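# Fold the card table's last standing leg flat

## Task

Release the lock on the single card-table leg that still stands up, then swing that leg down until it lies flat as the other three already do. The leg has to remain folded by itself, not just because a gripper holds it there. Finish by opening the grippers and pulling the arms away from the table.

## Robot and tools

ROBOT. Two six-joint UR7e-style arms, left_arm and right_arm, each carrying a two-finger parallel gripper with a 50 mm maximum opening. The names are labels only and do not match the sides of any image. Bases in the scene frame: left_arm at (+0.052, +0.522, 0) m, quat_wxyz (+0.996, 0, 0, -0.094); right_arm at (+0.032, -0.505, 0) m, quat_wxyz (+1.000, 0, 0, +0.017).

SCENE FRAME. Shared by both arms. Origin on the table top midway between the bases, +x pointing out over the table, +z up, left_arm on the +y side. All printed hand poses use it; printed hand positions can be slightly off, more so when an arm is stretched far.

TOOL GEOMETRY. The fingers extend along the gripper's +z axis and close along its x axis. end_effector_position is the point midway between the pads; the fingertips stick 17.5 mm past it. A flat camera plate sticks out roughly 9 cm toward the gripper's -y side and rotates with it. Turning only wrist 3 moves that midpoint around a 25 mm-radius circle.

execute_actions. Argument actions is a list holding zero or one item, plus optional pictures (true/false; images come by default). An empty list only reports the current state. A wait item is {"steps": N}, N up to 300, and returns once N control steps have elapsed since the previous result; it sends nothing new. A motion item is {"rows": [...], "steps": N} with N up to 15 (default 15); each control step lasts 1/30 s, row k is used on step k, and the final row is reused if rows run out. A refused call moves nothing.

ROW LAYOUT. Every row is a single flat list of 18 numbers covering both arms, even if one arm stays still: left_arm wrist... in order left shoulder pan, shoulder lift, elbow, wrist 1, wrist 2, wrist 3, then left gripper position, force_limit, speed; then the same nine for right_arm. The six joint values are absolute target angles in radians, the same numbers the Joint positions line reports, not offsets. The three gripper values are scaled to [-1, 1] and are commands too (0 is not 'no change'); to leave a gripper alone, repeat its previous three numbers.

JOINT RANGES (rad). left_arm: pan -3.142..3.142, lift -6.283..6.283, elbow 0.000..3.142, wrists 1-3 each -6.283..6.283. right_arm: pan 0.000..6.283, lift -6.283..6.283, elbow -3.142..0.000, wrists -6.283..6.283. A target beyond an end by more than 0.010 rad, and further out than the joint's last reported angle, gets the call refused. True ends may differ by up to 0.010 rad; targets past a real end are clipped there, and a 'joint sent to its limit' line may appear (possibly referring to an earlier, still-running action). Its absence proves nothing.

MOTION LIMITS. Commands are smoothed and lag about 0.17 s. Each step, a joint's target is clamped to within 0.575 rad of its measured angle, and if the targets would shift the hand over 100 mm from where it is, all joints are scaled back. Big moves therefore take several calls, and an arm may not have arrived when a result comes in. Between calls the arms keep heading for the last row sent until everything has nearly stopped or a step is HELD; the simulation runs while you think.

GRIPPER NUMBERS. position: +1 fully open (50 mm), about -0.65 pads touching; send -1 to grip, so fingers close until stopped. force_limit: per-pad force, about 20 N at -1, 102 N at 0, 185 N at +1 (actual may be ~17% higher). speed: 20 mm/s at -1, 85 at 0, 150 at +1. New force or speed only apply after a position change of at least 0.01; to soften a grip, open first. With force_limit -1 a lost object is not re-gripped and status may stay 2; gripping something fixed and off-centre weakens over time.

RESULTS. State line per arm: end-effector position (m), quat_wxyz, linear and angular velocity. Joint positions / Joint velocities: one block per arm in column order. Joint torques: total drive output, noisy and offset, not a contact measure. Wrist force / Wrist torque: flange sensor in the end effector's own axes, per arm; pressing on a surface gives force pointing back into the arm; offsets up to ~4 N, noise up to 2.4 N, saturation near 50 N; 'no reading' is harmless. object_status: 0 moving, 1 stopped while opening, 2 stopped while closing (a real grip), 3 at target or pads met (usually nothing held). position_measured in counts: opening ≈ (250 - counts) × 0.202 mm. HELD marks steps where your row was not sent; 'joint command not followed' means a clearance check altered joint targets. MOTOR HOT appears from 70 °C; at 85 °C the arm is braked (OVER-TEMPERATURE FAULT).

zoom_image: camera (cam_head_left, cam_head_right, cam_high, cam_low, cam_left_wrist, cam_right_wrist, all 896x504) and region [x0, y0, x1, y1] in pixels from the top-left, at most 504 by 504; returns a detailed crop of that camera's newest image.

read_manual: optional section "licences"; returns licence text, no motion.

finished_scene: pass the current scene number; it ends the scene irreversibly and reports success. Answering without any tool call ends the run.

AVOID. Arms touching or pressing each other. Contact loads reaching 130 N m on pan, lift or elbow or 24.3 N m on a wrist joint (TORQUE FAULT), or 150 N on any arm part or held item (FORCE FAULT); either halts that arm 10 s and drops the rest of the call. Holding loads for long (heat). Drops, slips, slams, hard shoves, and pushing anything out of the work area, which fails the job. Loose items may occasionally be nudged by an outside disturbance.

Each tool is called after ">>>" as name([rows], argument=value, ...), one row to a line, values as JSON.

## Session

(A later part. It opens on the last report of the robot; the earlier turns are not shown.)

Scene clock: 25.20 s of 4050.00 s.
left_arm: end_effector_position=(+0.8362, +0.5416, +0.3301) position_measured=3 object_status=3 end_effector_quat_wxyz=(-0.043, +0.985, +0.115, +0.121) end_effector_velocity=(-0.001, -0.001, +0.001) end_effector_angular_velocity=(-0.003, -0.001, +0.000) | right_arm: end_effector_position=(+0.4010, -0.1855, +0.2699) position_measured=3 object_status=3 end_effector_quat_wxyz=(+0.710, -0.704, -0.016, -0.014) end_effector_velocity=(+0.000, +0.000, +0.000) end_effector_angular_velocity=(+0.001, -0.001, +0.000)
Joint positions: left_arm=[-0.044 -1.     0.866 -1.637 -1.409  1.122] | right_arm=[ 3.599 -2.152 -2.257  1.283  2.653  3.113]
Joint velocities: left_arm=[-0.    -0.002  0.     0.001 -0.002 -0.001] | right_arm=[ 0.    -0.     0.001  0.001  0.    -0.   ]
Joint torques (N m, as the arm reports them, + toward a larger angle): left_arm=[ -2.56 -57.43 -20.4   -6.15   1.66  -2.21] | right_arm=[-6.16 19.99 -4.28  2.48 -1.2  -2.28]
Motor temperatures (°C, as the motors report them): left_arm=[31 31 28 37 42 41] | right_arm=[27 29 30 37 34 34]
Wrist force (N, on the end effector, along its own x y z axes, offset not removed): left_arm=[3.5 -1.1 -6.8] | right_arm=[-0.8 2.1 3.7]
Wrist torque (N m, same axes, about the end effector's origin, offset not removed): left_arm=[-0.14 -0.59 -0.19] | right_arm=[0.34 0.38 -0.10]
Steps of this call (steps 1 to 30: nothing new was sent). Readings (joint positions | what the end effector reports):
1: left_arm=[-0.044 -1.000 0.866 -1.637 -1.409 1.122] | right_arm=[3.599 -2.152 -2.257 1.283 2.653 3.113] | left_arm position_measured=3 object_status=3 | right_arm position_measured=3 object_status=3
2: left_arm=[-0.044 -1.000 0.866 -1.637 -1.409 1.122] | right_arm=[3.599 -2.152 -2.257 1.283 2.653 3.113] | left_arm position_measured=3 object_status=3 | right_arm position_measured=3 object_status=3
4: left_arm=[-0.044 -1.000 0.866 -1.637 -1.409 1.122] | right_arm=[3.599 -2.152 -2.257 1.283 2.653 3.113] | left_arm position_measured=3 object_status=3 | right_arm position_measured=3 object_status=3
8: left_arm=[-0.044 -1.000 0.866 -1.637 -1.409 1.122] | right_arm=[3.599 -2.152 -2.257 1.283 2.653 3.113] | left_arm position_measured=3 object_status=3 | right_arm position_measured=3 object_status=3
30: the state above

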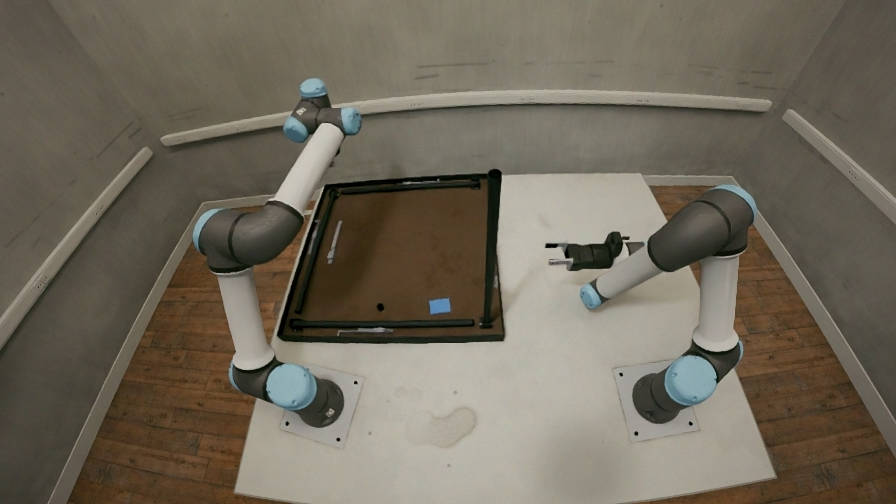

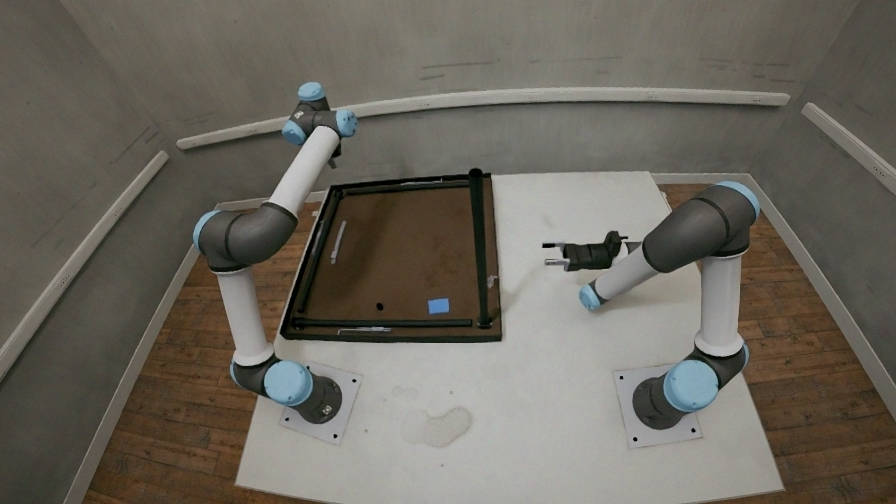

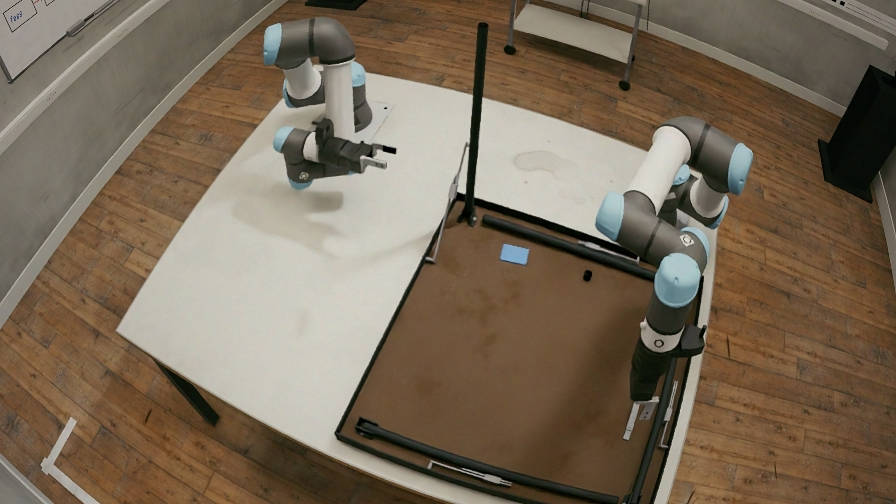

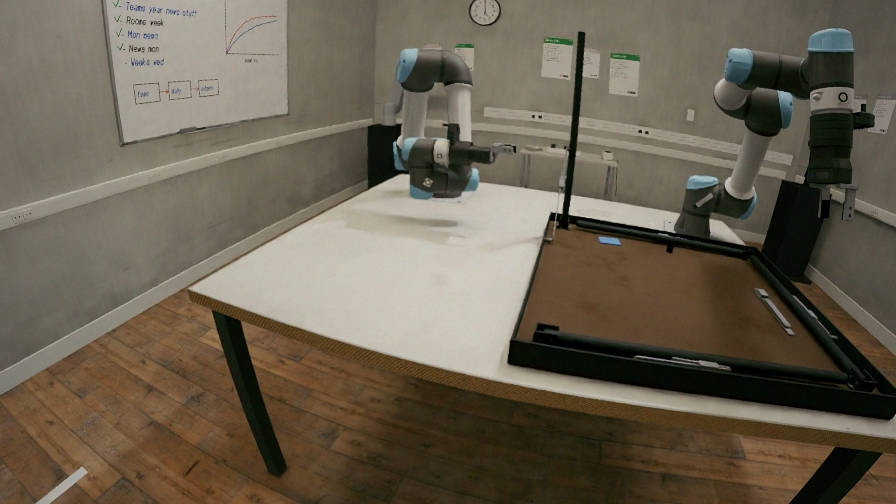

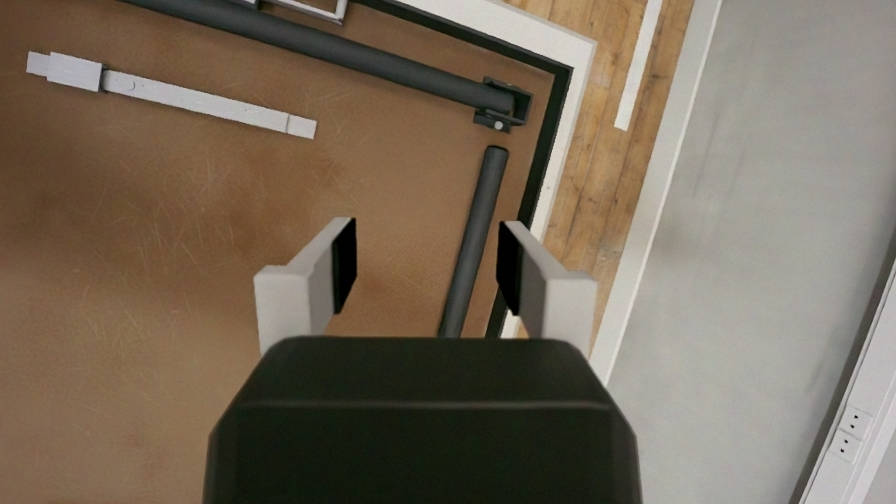

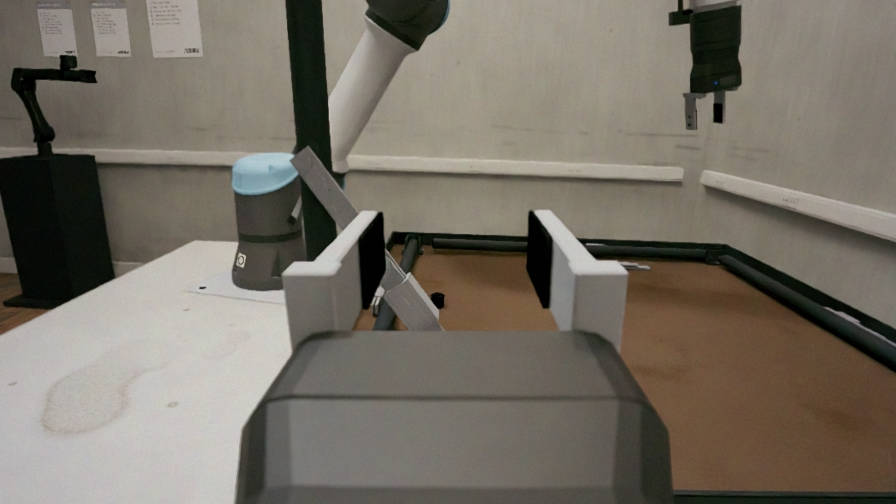

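>>> execute_actions([
  {"rows":[[-0.044,-1.0,0.866,-1.637,-1.409,1.122,1,0,0,3.4,-1.695,-2.241,-0.6,2.75,3.14,1,0,0]]},
], pictures=false)

>>> execute_actions([
  {"rows":[[-0.044,-1.0,0.866,-1.637,-1.409,1.122,1,0,0,3.4,-1.695,-2.241,-2.347,3.14,3.14,1,0,0]]},
], pictures=false)

>>> execute_actions([
  {"rows":[[-0.044,-1.0,0.866,-1.637,-1.409,1.122,1,0,0,3.877,-1.695,-2.241,-2.347,3.911,2.44,1,0,0]]},
], pictures=false)

>>> execute_actions([
  {"steps":45},
])

Scene clock: 30.07 s of 4050.00 s.
left_arm: end_effector_position=(+0.8362, +0.5416, +0.3301) position_measured=3 object_status=3 end_effector_quat_wxyz=(-0.043, +0.985, +0.115, +0.121) end_effector_velocity=(-0.000, -0.000, -0.000) end_effector_angular_velocity=(-0.001, +0.000, -0.000) | right_arm: end_effector_position=(+0.4046, -0.1892, +0.2788) position_measured=3 object_status=3 end_effector_quat_wxyz=(+0.708, -0.706, -0.011, -0.013) end_effector_velocity=(+0.020, -0.020, +0.050) end_effector_angular_velocity=(-0.015, +0.037, -0.034)
Joint positions: left_arm=[-0.044 -1.     0.866 -1.637 -1.409  1.122] | right_arm=[ 3.587 -2.125 -2.257  1.248  2.659  3.114]
Joint velocities: left_arm=[ 0.     0.    -0.     0.    -0.001 -0.   ] | right_arm=[-0.065  0.151  0.008 -0.191  0.031  0.009]
Joint torques (N m, as the arm reports them, + toward a larger angle): left_arm=[  1.12 -57.29 -22.21  -6.2    1.68  -2.27] | right_arm=[-7.02 52.84 21.41 -0.67  1.4   2.33]
Motor temperatures (°C, as the motors report them): left_arm=[31 31 28 37 42 41] | right_arm=[27 29 30 37 34 34]
Wrist force (N, on the end effector, along its own x y z axes, offset not removed): left_arm=[-3.2 -2.6 2.0] | right_arm=[1.8 1.9 1.5]
Wrist torque (N m, same axes, about the end effector's origin, offset not removed): left_arm=[-0.27 0.77 -0.12] | right_arm=[0.17 0.02 -0.21]
Steps of this call (steps 1 to 90: nothing new was sent; then 1.37 s passed at rest; steps 91 to 105: all 15 steps of this action). Readings (joint positions | what the end effector reports):
91: left_arm=[-0.044 -1.000 0.866 -1.637 -1.409 1.122] | right_arm=[3.599 -2.152 -2.257 1.283 2.653 3.113] | left_arm position_measured=3 object_status=3 | right_arm position_measured=3 object_status=3
92: left_arm=[-0.044 -1.000 0.866 -1.637 -1.409 1.122] | right_arm=[3.599 -2.152 -2.257 1.283 2.653 3.113] | left_arm position_measured=3 object_status=3 | right_arm position_measured=3 object_status=3
94: left_arm=[-0.044 -1.000 0.866 -1.637 -1.409 1.122] | right_arm=[3.599 -2.152 -2.257 1.283 2.653 3.113] | left_arm position_measured=3 object_status=3 | right_arm position_measured=3 object_status=3
98: left_arm=[-0.044 -1.000 0.866 -1.637 -1.409 1.122] | right_arm=[3.597 -2.148 -2.257 1.278 2.654 3.113] | left_arm position_measured=3 object_status=3 | right_arm position_measured=3 object_status=3
105: the state above

Scene clock: 30.57 s of 4050.00 s.
left_arm: end_effector_position=(+0.8362, +0.5416, +0.3301) position_measured=3 object_status=3 end_effector_quat_wxyz=(-0.043, +0.985, +0.115, +0.121) end_effector_velocity=(+0.000, +0.000, -0.000) end_effector_angular_velocity=(+0.001, +0.000, +0.000) | right_arm: end_effector_position=(+0.3993, -0.2002, +0.3034) position_measured=3 object_status=3 end_effector_quat_wxyz=(+0.704, -0.710, -0.014, +0.011) end_effector_velocity=(-0.018, -0.021, +0.043) end_effector_angular_velocity=(-0.028, +0.074, +0.102)
Joint positions: left_arm=[-0.044 -1.     0.866 -1.637 -1.409  1.122] | right_arm=[ 3.553 -2.047 -2.254  1.139  2.731  3.119]
Joint velocities: left_arm=[ 0.     0.     0.    -0.     0.001 -0.   ] | right_arm=[-0.062  0.141  0.005 -0.218  0.164  0.008]
Joint torques (N m, as the arm reports them, + toward a larger angle): left_arm=[  1.73 -56.89 -21.79  -6.21   1.61  -2.27] | right_arm=[-6.59 48.33 23.64 -0.59  2.02  2.33]
Motor temperatures (°C, as the motors report them): left_arm=[31 31 28 37 42 41] | right_arm=[27 29 30 37 34 34]
Wrist force (N, on the end effector, along its own x y z axes, offset not removed): left_arm=[0.0 -1.9 -4.8] | right_arm=[-0.2 1.0 1.3]
Wrist torque (N m, same axes, about the end effector's origin, offset not removed): left_arm=[-0.27 0.18 -0.26] | right_arm=[0.02 0.26 -0.13]
Steps of this call (steps 1 to 15: all 15 steps of this action). Readings (joint positions | what the end effector reports):
1: left_arm=[-0.044 -1.000 0.866 -1.637 -1.409 1.122] | right_arm=[3.585 -2.119 -2.256 1.242 2.660 3.115] | left_arm position_measured=3 object_status=3 | right_arm position_measured=3 object_status=3
2: left_arm=[-0.044 -1.000 0.866 -1.637 -1.409 1.122] | right_arm=[3.583 -2.114 -2.256 1.235 2.662 3.115] | left_arm position_measured=3 object_status=3 | right_arm position_measured=3 object_status=3
4: left_arm=[-0.044 -1.000 0.866 -1.637 -1.409 1.122] | right_arm=[3.578 -2.103 -2.256 1.220 2.669 3.116] | left_arm position_measured=3 object_status=3 | right_arm position_measured=3 object_status=3
8: left_arm=[-0.044 -1.000 0.866 -1.637 -1.409 1.122] | right_arm=[3.569 -2.082 -2.255 1.191 2.691 3.117] | left_arm position_measured=3 object_status=3 | right_arm position_measured=3 object_status=3
15: the state above

Scene clock: 31.07 s of 4050.00 s.
left_arm: end_effector_position=(+0.8362, +0.5416, +0.3301) position_measured=3 object_status=3 end_effector_quat_wxyz=(-0.043, +0.985, +0.115, +0.121) end_effector_velocity=(-0.000, +0.000, +0.001) end_effector_angular_velocity=(+0.000, -0.001, -0.000) | right_arm: end_effector_position=(+0.3681, -0.1903, +0.3201) position_measured=3 object_status=3 end_effector_quat_wxyz=(+0.700, -0.710, -0.067, +0.041) end_effector_velocity=(-0.000, -0.000, -0.001) end_effector_angular_velocity=(-0.001, +0.001, +0.000)
Joint positions: left_arm=[-0.044 -1.     0.866 -1.637 -1.409  1.122] | right_arm=[ 3.584 -1.992 -2.252  1.047  2.817  3.053]
Joint velocities: left_arm=[-0.    -0.001  0.     0.     0.     0.   ] | right_arm=[-0.    -0.001 -0.001  0.     0.001  0.   ]
Joint torques (N m, as the arm reports them, + toward a larger angle): left_arm=[  1.9  -57.04 -21.63  -6.23   1.68  -2.23] | right_arm=[ 1.49 39.16 22.21  1.54 -0.58 -0.72]
Motor temperatures (°C, as the motors report them): left_arm=[31 31 28 37 42 41] | right_arm=[27 29 30 37 34 34]
Wrist force (N, on the end effector, along its own x y z axes, offset not removed): left_arm=[-2.1 0.7 1.8] | right_arm=[-0.5 1.5 3.7]
Wrist torque (N m, same axes, about the end effector's origin, offset not removed): left_arm=[0.32 0.41 -0.14] | right_arm=[0.24 0.26 -0.15]
A step of this action was HELD (marked below), so the robot has no last target. An arm can still carry out its HELD step.
Steps of this call (steps 1 to 15: all 15 steps of this action). Readings (joint positions | what the end effector reports):
1: left_arm=[-0.044 -1.000 0.866 -1.637 -1.409 1.122] | right_arm=[3.551 -2.042 -2.253 1.132 2.736 3.119] | left_arm position_measured=3 object_status=3 | right_arm position_measured=3 object_status=3
2: left_arm=[-0.044 -1.000 0.866 -1.637 -1.409 1.122] | right_arm=[3.550 -2.038 -2.253 1.125 2.742 3.119] | left_arm position_measured=3 object_status=3 | right_arm position_measured=3 object_status=3
4: left_arm=[-0.044 -1.000 0.866 -1.637 -1.409 1.122] | right_arm=[3.551 -2.029 -2.253 1.111 2.753 3.113] | left_arm position_measured=3 object_status=3 | right_arm position_measured=3 object_status=3
8: left_arm=[-0.044 -1.000 0.866 -1.637 -1.409 1.122] | right_arm=[3.563 -2.014 -2.252 1.086 2.778 3.091] | left_arm position_measured=3 object_status=3 | right_arm position_measured=3 object_status=3
15: the state above HELD
joint command not followed: on one or more control steps a check withheld the commanded joint targets of the right arm, and it was not sent them on those steps. On the call's last step the targets were still withheld.
cause: the commanded joint targets would bring two parts of the arm too close to each other (its gripper and another part of the arm, with joints 4 (wrist 1) to 6 (wrist 3) between them); next, command targets that bring no two parts of the arm closer together.

Scene clock: 32.57 s of 4050.00 s.
left_arm: end_effector_position=(+0.8362, +0.5416, +0.3301) position_measured=3 object_status=3 end_effector_quat_wxyz=(-0.043, +0.985, +0.115, +0.121) end_effector_velocity=(+0.000, +0.000, +0.000) end_effector_angular_velocity=(+0.002, -0.001, +0.000) | right_arm: end_effector_position=(+0.3682, -0.1904, +0.3201) position_measured=3 object_status=3 end_effector_quat_wxyz=(+0.700, -0.710, -0.067, +0.040) end_effector_velocity=(-0.000, -0.000, +0.000) end_effector_angular_velocity=(+0.000, -0.001, -0.000)
Joint positions: left_arm=[-0.044 -1.     0.866 -1.637 -1.409  1.122] | right_arm=[ 3.584 -1.992 -2.252  1.047  2.816  3.053]
Joint velocities: left_arm=[-0.    -0.     0.    -0.001  0.002 -0.   ] | right_arm=[ 0.     0.    -0.001  0.001 -0.    -0.   ]
Joint torques (N m, as the arm reports them, + toward a larger angle): left_arm=[  3.47 -57.41 -22.36  -6.13   1.63  -2.19] | right_arm=[-5.21 16.85  6.17  2.3  -1.2   2.36]
Motor temperatures (°C, as the motors report them): left_arm=[31 31 28 37 42 41] | right_arm=[27 29 30 37 34 34]
Wrist force (N, on the end effector, along its own x y z axes, offset not removed): left_arm=[3.4 -0.5 -3.0] | right_arm=[-1.0 1.3 0.8]
Wrist torque (N m, same axes, about the end effector's origin, offset not removed): left_arm=[0.05 -0.49 -0.26] | right_arm=[-0.03 0.41 -0.07]
Steps of this call (steps 1 to 45: nothing new was sent). Readings (joint positions | what the end effector reports):
1: left_arm=[-0.044 -1.000 0.866 -1.637 -1.409 1.122] | right_arm=[3.584 -1.992 -2.252 1.047 2.817 3.053] | left_arm position_measured=3 object_status=3 | right_arm position_measured=3 object_status=3
2: left_arm=[-0.044 -1.000 0.866 -1.637 -1.409 1.122] | right_arm=[3.584 -1.992 -2.252 1.047 2.817 3.053] | left_arm position_measured=3 object_status=3 | right_arm position_measured=3 object_status=3
4: left_arm=[-0.044 -1.000 0.866 -1.637 -1.409 1.122] | right_arm=[3.584 -1.992 -2.252 1.047 2.817 3.053] | left_arm position_measured=3 object_status=3 | right_arm position_measured=3 object_status=3
8: left_arm=[-0.044 -1.000 0.866 -1.637 -1.409 1.122] | right_arm=[3.584 -1.992 -2.252 1.047 2.816 3.053] | left_arm position_measured=3 object_status=3 | right_arm position_measured=3 object_status=3
45: the state above

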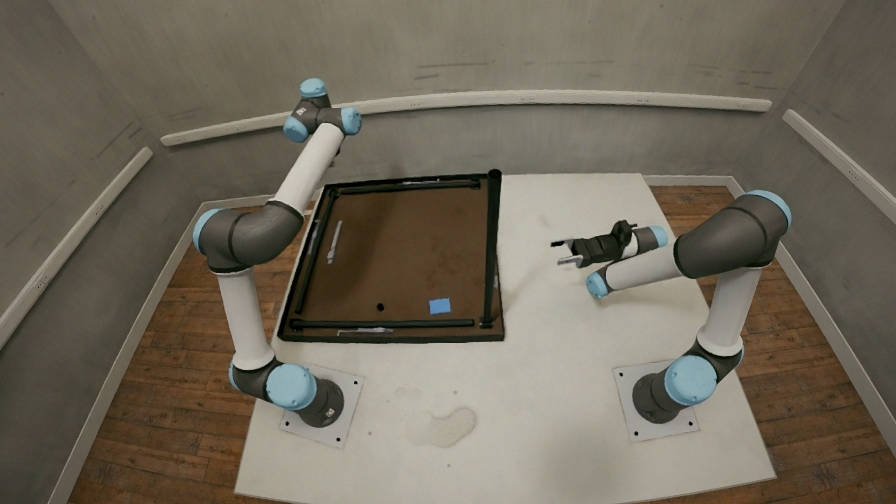

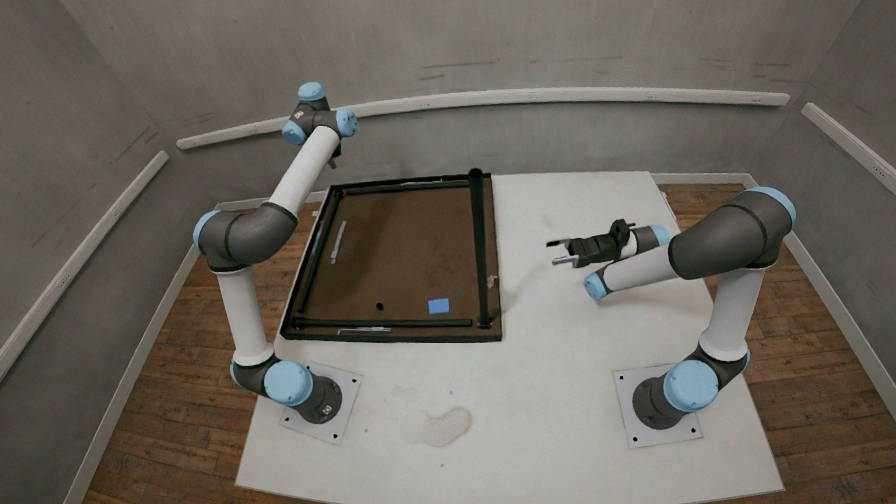

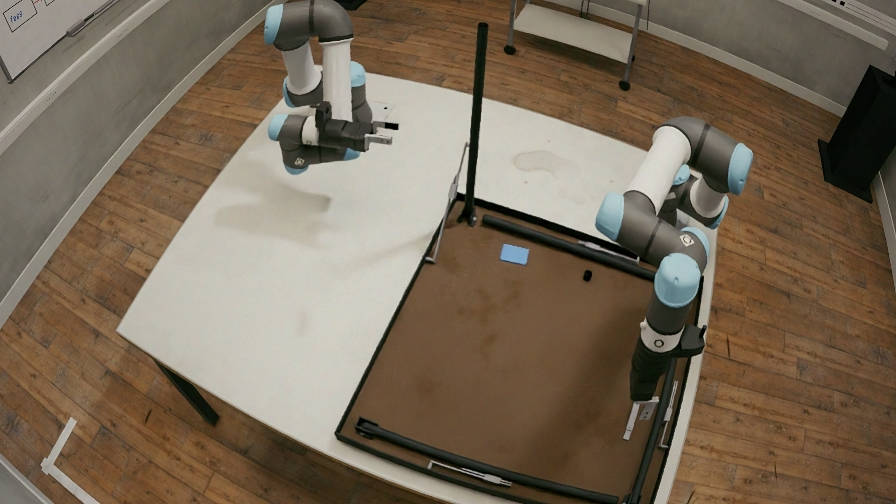

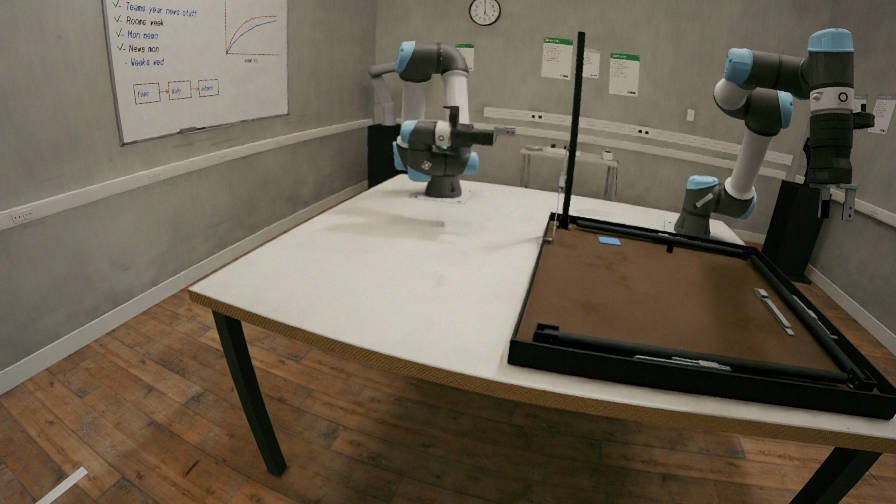

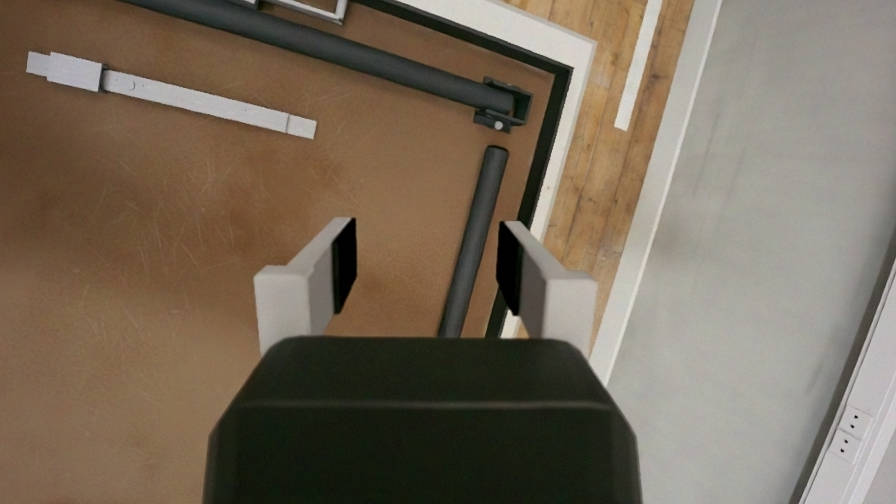

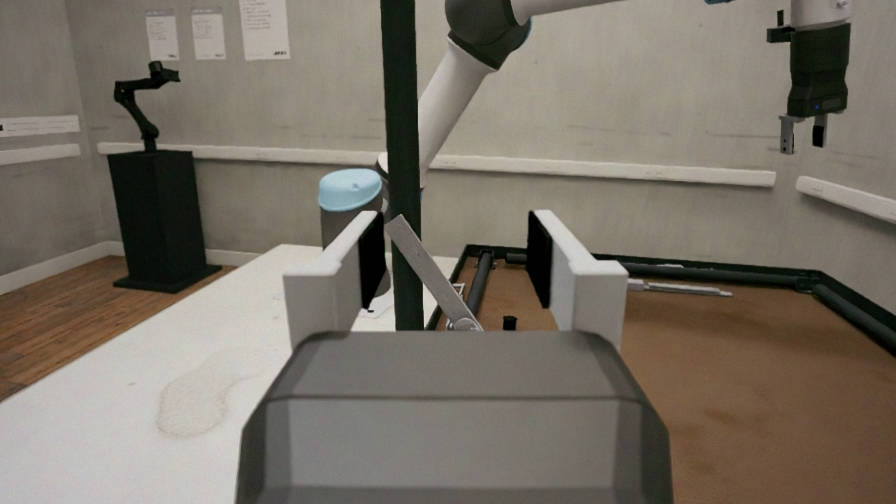

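>>> execute_actions([
  {"rows":[[-0.044,-1.0,0.866,-1.637,-1.409,1.122,1,0,0,3.4,-1.695,-2.241,-1.5,2.75,3.14,1,0,0]]},
], pictures=false)

>>> execute_actions([
  {"steps":100},
], pictures=false)

Scene clock: 35.93 s of 4050.00 s.
left_arm: end_effector_position=(+0.8362, +0.5416, +0.3301) position_measured=3 object_status=3 end_effector_quat_wxyz=(-0.043, +0.985, +0.115, +0.121) end_effector_velocity=(+0.000, +0.000, -0.001) end_effector_angular_velocity=(+0.001, +0.000, +0.000) | right_arm: end_effector_position=(+0.3741, -0.1933, +0.3247) position_measured=3 object_status=3 end_effector_quat_wxyz=(+0.697, -0.713, -0.054, +0.043) end_effector_velocity=(+0.032, -0.016, +0.026) end_effector_angular_velocity=(-0.045, +0.107, -0.083)
Joint positions: left_arm=[-0.044 -1.     0.866 -1.637 -1.409  1.122] | right_arm=[ 3.573 -1.974 -2.251  1.012  2.812  3.058]
Joint velocities: left_arm=[-0.     0.001  0.    -0.     0.001 -0.   ] | right_arm=[-0.06   0.097  0.005 -0.191 -0.022  0.028]
Joint torques (N m, as the arm reports them, + toward a larger angle): left_arm=[  6.96 -57.57 -23.18  -6.11   1.58  -2.22] | right_arm=[-6.82 49.03 24.8  -0.82 -1.22  2.27]
Motor temperatures (°C, as the motors report them): left_arm=[31 31 28 37 42 41] | right_arm=[27 29 30 37 34 34]
Wrist force (N, on the end effector, along its own x y z axes, offset not removed): left_arm=[2.2 -2.5 -1.0] | right_arm=[-0.4 3.1 2.7]
Wrist torque (N m, same axes, about the end effector's origin, offset not removed): left_arm=[-0.39 -0.40 -0.16] | right_arm=[0.40 0.31 -0.18]
Steps of this call (steps 1 to 86: nothing new was sent; steps 87 to 101: all 15 steps of this action). Readings (joint positions | what the end effector reports):
87: left_arm=[-0.044 -1.000 0.866 -1.637 -1.409 1.122] | right_arm=[3.584 -1.992 -2.252 1.047 2.816 3.053] | left_arm position_measured=3 object_status=3 | right_arm position_measured=3 object_status=3
88: left_arm=[-0.044 -1.000 0.866 -1.637 -1.409 1.122] | right_arm=[3.584 -1.992 -2.252 1.047 2.816 3.053] | left_arm position_measured=3 object_status=3 | right_arm position_measured=3 object_status=3
90: left_arm=[-0.044 -1.000 0.866 -1.637 -1.409 1.122] | right_arm=[3.583 -1.992 -2.252 1.046 2.816 3.053] | left_arm position_measured=3 object_status=3 | right_arm position_measured=3 object_status=3
94: left_arm=[-0.044 -1.000 0.866 -1.637 -1.409 1.122] | right_arm=[3.582 -1.990 -2.252 1.041 2.816 3.054] | left_arm position_measured=3 object_status=3 | right_arm position_measured=3 object_status=3
101: the state above

Scene clock: 39.27 s of 4050.00 s.
left_arm: end_effector_position=(+0.8362, +0.5416, +0.3301) position_measured=3 object_status=3 end_effector_quat_wxyz=(-0.043, +0.985, +0.115, +0.121) end_effector_velocity=(+0.000, -0.001, -0.000) end_effector_angular_velocity=(-0.002, +0.000, -0.000) | right_arm: end_effector_position=(+0.4534, -0.2299, +0.3274) position_measured=3 object_status=3 end_effector_quat_wxyz=(-0.606, +0.751, -0.199, -0.174) end_effector_velocity=(+0.012, -0.006, -0.020) end_effector_angular_velocity=(-0.066, +0.185, -0.025)
Joint positions: left_arm=[-0.044 -1.     0.866 -1.637 -1.409  1.122] | right_arm=[ 3.444 -1.767 -2.244  0.274  2.766  3.119]
Joint velocities: left_arm=[-0.     0.    -0.    -0.001 -0.002 -0.   ] | right_arm=[-0.018  0.029  0.001 -0.218 -0.007  0.008]
Joint torques (N m, as the arm reports them, + toward a larger angle): left_arm=[  9.85 -56.95 -24.98  -6.13   1.55  -2.31] | right_arm=[-6.09 43.45 29.15  0.54  0.    2.19]
Motor temperatures (°C, as the motors report them): left_arm=[31 31 28 37 42 41] | right_arm=[27 29 30 37 34 34]
Wrist force (N, on the end effector, along its own x y z axes, offset not removed): left_arm=[3.7 0.8 -1.0] | right_arm=[1.9 1.7 0.8]
Wrist torque (N m, same axes, about the end effector's origin, offset not removed): left_arm=[0.19 -0.43 -0.10] | right_arm=[0.11 -0.10 -0.21]
Steps of this call (steps 1 to 100: the robot went on to your last target). Readings (joint positions | what the end effector reports):
1: left_arm=[-0.044 -1.000 0.866 -1.637 -1.409 1.122] | right_arm=[3.571 -1.971 -2.251 1.005 2.812 3.059] | left_arm position_measured=3 object_status=3 | right_arm position_measured=3 object_status=3
2: left_arm=[-0.044 -1.000 0.866 -1.637 -1.409 1.122] | right_arm=[3.568 -1.968 -2.251 0.998 2.811 3.060] | left_arm position_measured=3 object_status=3 | right_arm position_measured=3 object_status=3
4: left_arm=[-0.044 -1.000 0.866 -1.637 -1.409 1.122] | right_arm=[3.564 -1.961 -2.251 0.984 2.809 3.062] | left_arm position_measured=3 object_status=3 | right_arm position_measured=3 object_status=3
8: left_arm=[-0.044 -1.000 0.866 -1.637 -1.409 1.122] | right_arm=[3.556 -1.947 -2.250 0.955 2.806 3.066] | left_arm position_measured=3 object_status=3 | right_arm position_measured=3 object_status=3
100: the state above

>>> execute_actions([
  {"rows":[[-0.044,-1.0,0.866,-1.637,-1.409,1.122,1,0,0,3.6,-1.695,-2.241,-2.347,3.911,3.14,1,0,0]]},
], pictures=false)

>>> execute_actions([
  {"steps":200},
], pictures=false)

>>> execute_actions([
  {"rows":[[-0.044,-1.0,0.866,-1.637,-1.409,1.122,1,0,0,3.877,-1.695,-2.241,-2.347,3.911,2.44,1,0,0]]},
], pictures=false)

>>> execute_actions([
  {"steps":150},
])

Scene clock: 43.00 s of 4050.00 s.
left_arm: end_effector_position=(+0.8362, +0.5416, +0.3301) position_measured=3 object_status=3 end_effector_quat_wxyz=(-0.043, +0.985, +0.115, +0.121) end_effector_velocity=(-0.000, +0.000, +0.001) end_effector_angular_velocity=(-0.000, -0.002, -0.000) | right_arm: end_effector_position=(+0.4341, -0.2331, +0.2451) position_measured=3 object_status=3 end_effector_quat_wxyz=(-0.411, +0.689, -0.414, -0.430) end_effector_velocity=(-0.046, +0.035, +0.028) end_effector_angular_velocity=(+0.132, +0.270, +0.110)
Joint positions: left_arm=[-0.044 -1.     0.866 -1.637 -1.409  1.122] | right_arm=[ 3.438 -1.711 -2.242 -0.554  2.838  3.135]
Joint velocities: left_arm=[ 0.    -0.002 -0.    -0.     0.     0.   ] | right_arm=[ 0.066  0.006  0.    -0.217  0.217  0.002]
Joint torques (N m, as the arm reports them, + toward a larger angle): left_arm=[  9.92 -56.97 -26.38  -6.09   1.49  -2.12] | right_arm=[10.73 40.78 31.87  0.94  4.59  2.2 ]
Motor temperatures (°C, as the motors report them): left_arm=[31 31 28 37 42 41] | right_arm=[27 29 30 37 34 34]
Wrist force (N, on the end effector, along its own x y z axes, offset not removed): left_arm=[1.1 0.2 -3.5] | right_arm=[-0.1 2.7 0.8]
Wrist torque (N m, same axes, about the end effector's origin, offset not removed): left_arm=[0.00 -0.17 -0.04] | right_arm=[0.27 0.28 -0.13]
Steps of this call (steps 1 to 97: the robot went on to your last target; steps 98 to 112: all 15 steps of this action). Readings (joint positions | what the end effector reports):
98: left_arm=[-0.044 -1.000 0.866 -1.637 -1.409 1.122] | right_arm=[3.412 -1.714 -2.242 -0.451 2.754 3.134] | left_arm position_measured=3 object_status=3 | right_arm position_measured=3 object_status=3
99: left_arm=[-0.044 -1.000 0.866 -1.637 -1.409 1.122] | right_arm=[3.412 -1.714 -2.242 -0.458 2.755 3.135] | left_arm position_measured=3 object_status=3 | right_arm position_measured=3 object_status=3
101: left_arm=[-0.044 -1.000 0.866 -1.637 -1.409 1.122] | right_arm=[3.414 -1.713 -2.242 -0.473 2.762 3.135] | left_arm position_measured=3 object_status=3 | right_arm position_measured=3 object_status=3
105: left_arm=[-0.044 -1.000 0.866 -1.637 -1.409 1.122] | right_arm=[3.422 -1.712 -2.242 -0.502 2.787 3.135] | left_arm position_measured=3 object_status=3 | right_arm position_measured=3 object_status=3
112: the state above

Scene clock: 49.67 s of 4050.00 s.
left_arm: end_effector_position=(+0.8362, +0.5416, +0.3301) position_measured=3 object_status=3 end_effector_quat_wxyz=(-0.043, +0.985, +0.115, +0.121) end_effector_velocity=(+0.000, +0.000, -0.000) end_effector_angular_velocity=(+0.002, +0.001, -0.000) | right_arm: end_effector_position=(+0.4660, -0.1900, +0.2387) position_measured=3 object_status=3 end_effector_quat_wxyz=(+0.163, -0.022, +0.634, +0.756) end_effector_velocity=(-0.000, -0.007, -0.040) end_effector_angular_velocity=(-0.085, +0.200, -0.048)
Joint positions: left_arm=[-0.044 -1.     0.866 -1.637 -1.409  1.122] | right_arm=[ 3.591 -1.696 -2.241 -2.033  3.828  3.14 ]
Joint velocities: left_arm=[0.    0.001 0.    0.    0.002 0.001] | right_arm=[ 0.007  0.002 -0.002 -0.216  0.057  0.   ]
Joint torques (N m, as the arm reports them, + toward a larger angle): left_arm=[  9.85 -57.07 -28.39  -6.05   1.49  -2.12] | right_arm=[ 8.96 40.21 30.87  0.63  1.99  2.34]
Motor temperatures (°C, as the motors report them): left_arm=[31 31 28 37 42 41] | right_arm=[27 29 30 37 34 34]
Wrist force (N, on the end effector, along its own x y z axes, offset not removed): left_arm=[0.6 1.6 4.4] | right_arm=[1.2 1.4 1.4]
Wrist torque (N m, same axes, about the end effector's origin, offset not removed): left_arm=[0.71 0.00 -0.23] | right_arm=[0.05 -0.04 -0.20]
Steps of this call (steps 1 to 200: the robot went on to your last target). Readings (joint positions | what the end effector reports):
1: left_arm=[-0.044 -1.000 0.866 -1.637 -1.409 1.122] | right_arm=[3.440 -1.710 -2.242 -0.561 2.846 3.135] | left_arm position_measured=3 object_status=3 | right_arm position_measured=3 object_status=3
2: left_arm=[-0.044 -1.000 0.866 -1.637 -1.409 1.122] | right_arm=[3.442 -1.710 -2.242 -0.568 2.853 3.136] | left_arm position_measured=3 object_status=3 | right_arm position_measured=3 object_status=3
4: left_arm=[-0.044 -1.000 0.866 -1.637 -1.409 1.122] | right_arm=[3.447 -1.710 -2.242 -0.583 2.868 3.136] | left_arm position_measured=3 object_status=3 | right_arm position_measured=3 object_status=3
8: left_arm=[-0.044 -1.000 0.866 -1.637 -1.409 1.122] | right_arm=[3.455 -1.709 -2.242 -0.613 2.897 3.136] | left_arm position_measured=3 object_status=3 | right_arm position_measured=3 object_status=3
200: the state above

Scene clock: 50.17 s of 4050.00 s.
left_arm: end_effector_position=(+0.8362, +0.5416, +0.3301) position_measured=3 object_status=3 end_effector_quat_wxyz=(-0.043, +0.985, +0.115, +0.121) end_effector_velocity=(-0.000, +0.000, -0.000) end_effector_angular_velocity=(+0.000, +0.000, +0.001) | right_arm: end_effector_position=(+0.4564, -0.1779, +0.2274) position_measured=3 object_status=3 end_effector_quat_wxyz=(+0.165, -0.032, +0.647, +0.744) end_effector_velocity=(-0.024, +0.032, -0.015) end_effector_angular_velocity=(-0.071, -0.107, +0.035)
Joint positions: left_arm=[-0.044 -1.     0.866 -1.637 -1.409  1.122] | right_arm=[ 3.627 -1.696 -2.241 -2.096  3.844  3.066]
Joint velocities: left_arm=[-0.    -0.     0.     0.001  0.    -0.001] | right_arm=[ 0.088 -0.     0.001 -0.09   0.023 -0.192]
Joint torques (N m, as the arm reports them, + toward a larger angle): left_arm=[  9.91 -57.2  -28.98  -5.9    1.46  -2.01] | right_arm=[10.27 39.46 29.99  0.61  1.73 -2.66]
Motor temperatures (°C, as the motors report them): left_arm=[31 31 28 37 42 41] | right_arm=[27 29 30 37 34 34]
Wrist force (N, on the end effector, along its own x y z axes, offset not removed): left_arm=[0.3 -6.8 -5.5] | right_arm=[-1.2 0.3 1.3]
Wrist torque (N m, same axes, about the end effector's origin, offset not removed): left_arm=[-1.05 0.12 -0.10] | right_arm=[-0.07 0.45 -0.17]
Steps of this call (steps 1 to 15: all 15 steps of this action). Readings (joint positions | what the end effector reports):
1: left_arm=[-0.044 -1.000 0.866 -1.637 -1.409 1.122] | right_arm=[3.591 -1.696 -2.241 -2.041 3.830 3.140] | left_arm position_measured=3 object_status=3 | right_arm position_measured=3 object_status=3
2: left_arm=[-0.044 -1.000 0.866 -1.637 -1.409 1.122] | right_arm=[3.592 -1.696 -2.241 -2.047 3.832 3.139] | left_arm position_measured=3 object_status=3 | right_arm position_measured=3 object_status=3
4: left_arm=[-0.044 -1.000 0.866 -1.637 -1.409 1.122] | right_arm=[3.595 -1.696 -2.241 -2.058 3.834 3.133] | left_arm position_measured=3 object_status=3 | right_arm position_measured=3 object_status=3
8: left_arm=[-0.044 -1.000 0.866 -1.637 -1.409 1.122] | right_arm=[3.606 -1.696 -2.241 -2.074 3.839 3.111] | left_arm position_measured=3 object_status=3 | right_arm position_measured=3 object_status=3
15: the state above

Scene clock: 55.17 s of 4050.00 s.
left_arm: end_effector_position=(+0.8362, +0.5416, +0.3301) position_measured=3 object_status=3 end_effector_quat_wxyz=(-0.043, +0.985, +0.115, +0.121) end_effector_velocity=(+0.000, +0.000, -0.001) end_effector_angular_velocity=(+0.001, +0.000, +0.001) | right_arm: end_effector_position=(+0.3764, -0.1003, +0.1857) position_measured=3 object_status=3 end_effector_quat_wxyz=(+0.243, -0.243, +0.664, +0.664) end_effector_velocity=(+0.000, +0.000, +0.000) end_effector_angular_velocity=(+0.001, -0.001, -0.000)
Joint positions: left_arm=[-0.044 -1.     0.866 -1.637 -1.409  1.122] | right_arm=[ 3.877 -1.695 -2.241 -2.347  3.911  2.44 ]
Joint velocities: left_arm=[ 0.     0.001  0.    -0.     0.001 -0.   ] | right_arm=[ 0.    -0.     0.001  0.     0.    -0.   ]
Joint torques (N m, as the arm reports them, + toward a larger angle): left_arm=[  9.39 -57.06 -30.57  -5.91   1.33  -1.97] | right_arm=[10.18 39.3  30.01  0.57  1.36 -2.25]
Motor temperatures (°C, as the motors report them): left_arm=[31 31 28 37 42 41] | right_arm=[27 29 30 37 34 34]
Wrist force (N, on the end effector, along its own x y z axes, offset not removed): left_arm=[-2.3 -2.1 -5.2] | right_arm=[0.6 1.3 0.5]
Wrist torque (N m, same axes, about the end effector's origin, offset not removed): left_arm=[-0.44 0.65 -0.24] | right_arm=[0.04 0.21 -0.15]
Steps of this call (steps 1 to 120: the robot went on to your last target; steps 121 to 150: nothing new was sent). Readings (joint positions | what the end effector reports):
1: left_arm=[-0.044 -1.000 0.866 -1.637 -1.409 1.122] | right_arm=[3.630 -1.696 -2.241 -2.099 3.845 3.059] | left_arm position_measured=3 object_status=3 | right_arm position_measured=3 object_status=3
2: left_arm=[-0.044 -1.000 0.866 -1.637 -1.409 1.122] | right_arm=[3.633 -1.696 -2.241 -2.102 3.846 3.053] | left_arm position_measured=3 object_status=3 | right_arm position_measured=3 object_status=3
4: left_arm=[-0.044 -1.000 0.866 -1.637 -1.409 1.122] | right_arm=[3.639 -1.696 -2.241 -2.108 3.848 3.040] | left_arm position_measured=3 object_status=3 | right_arm position_measured=3 object_status=3
8: left_arm=[-0.044 -1.000 0.866 -1.637 -1.409 1.122] | right_arm=[3.650 -1.696 -2.241 -2.119 3.851 3.013] | left_arm position_measured=3 object_status=3 | right_arm position_measured=3 object_status=3
150: the state above
All arms were judged still, so your last target was given up. Only a new action makes them travel on or press farther. Fingers that are still opening or closing keep moving.

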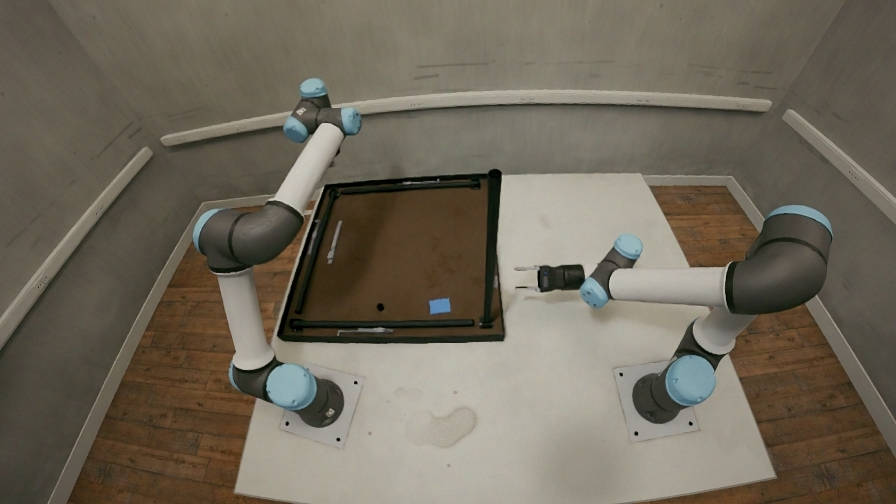

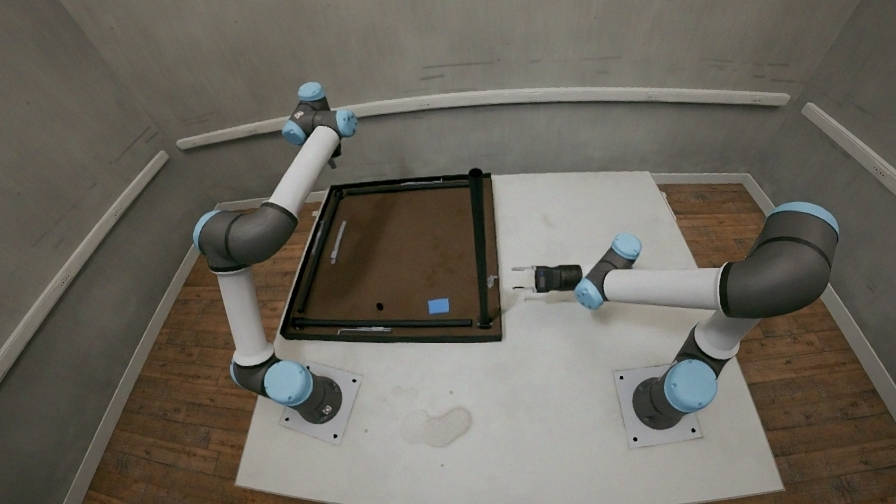

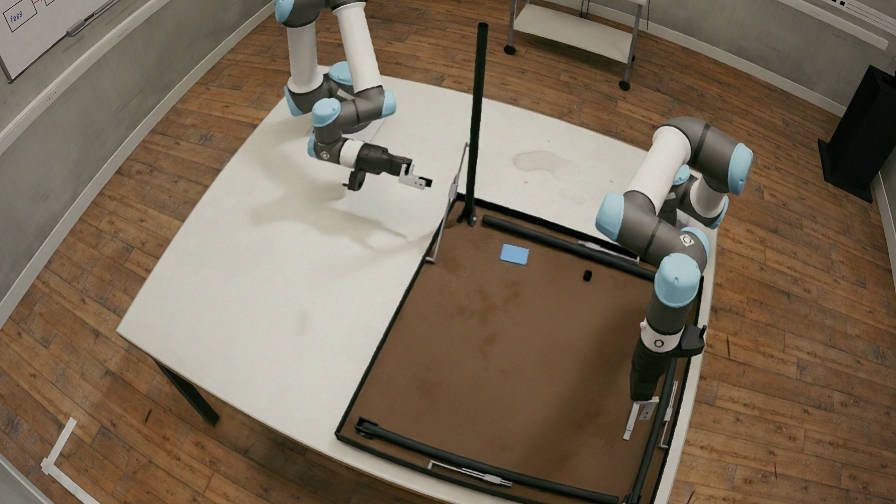

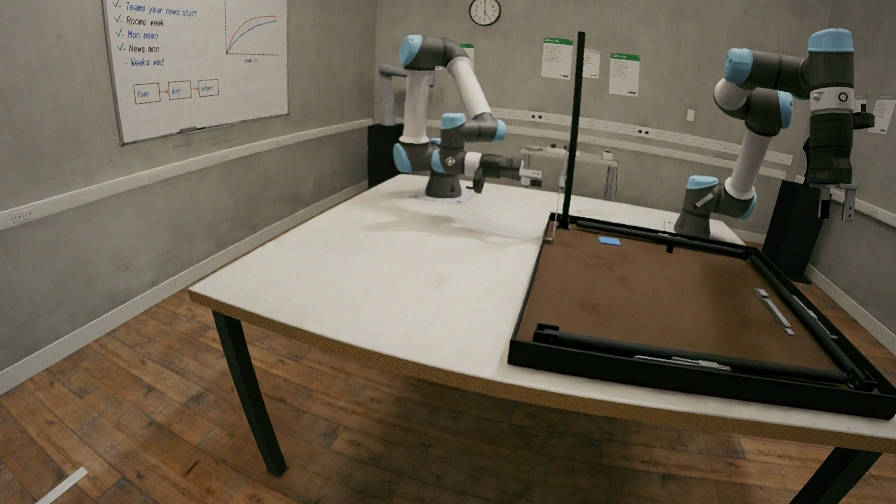

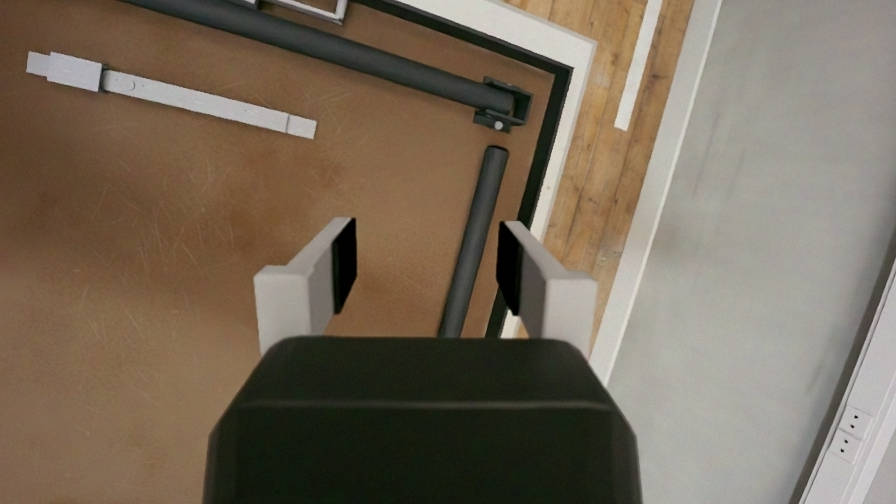

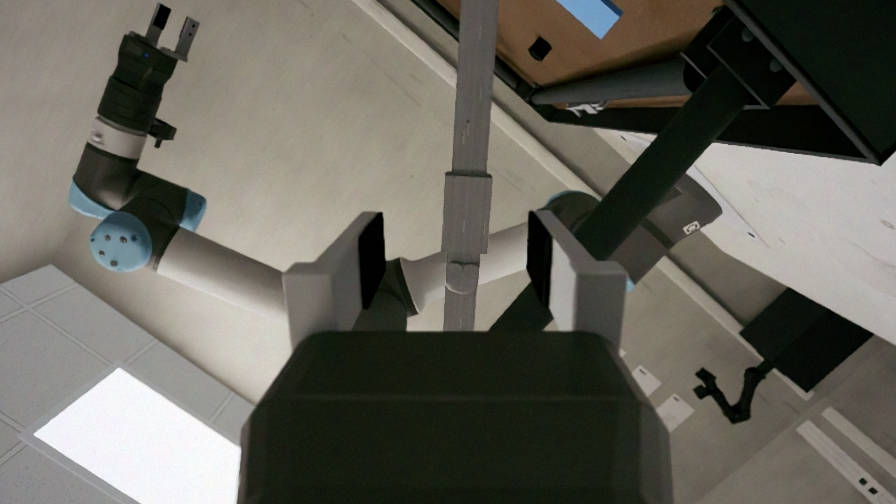

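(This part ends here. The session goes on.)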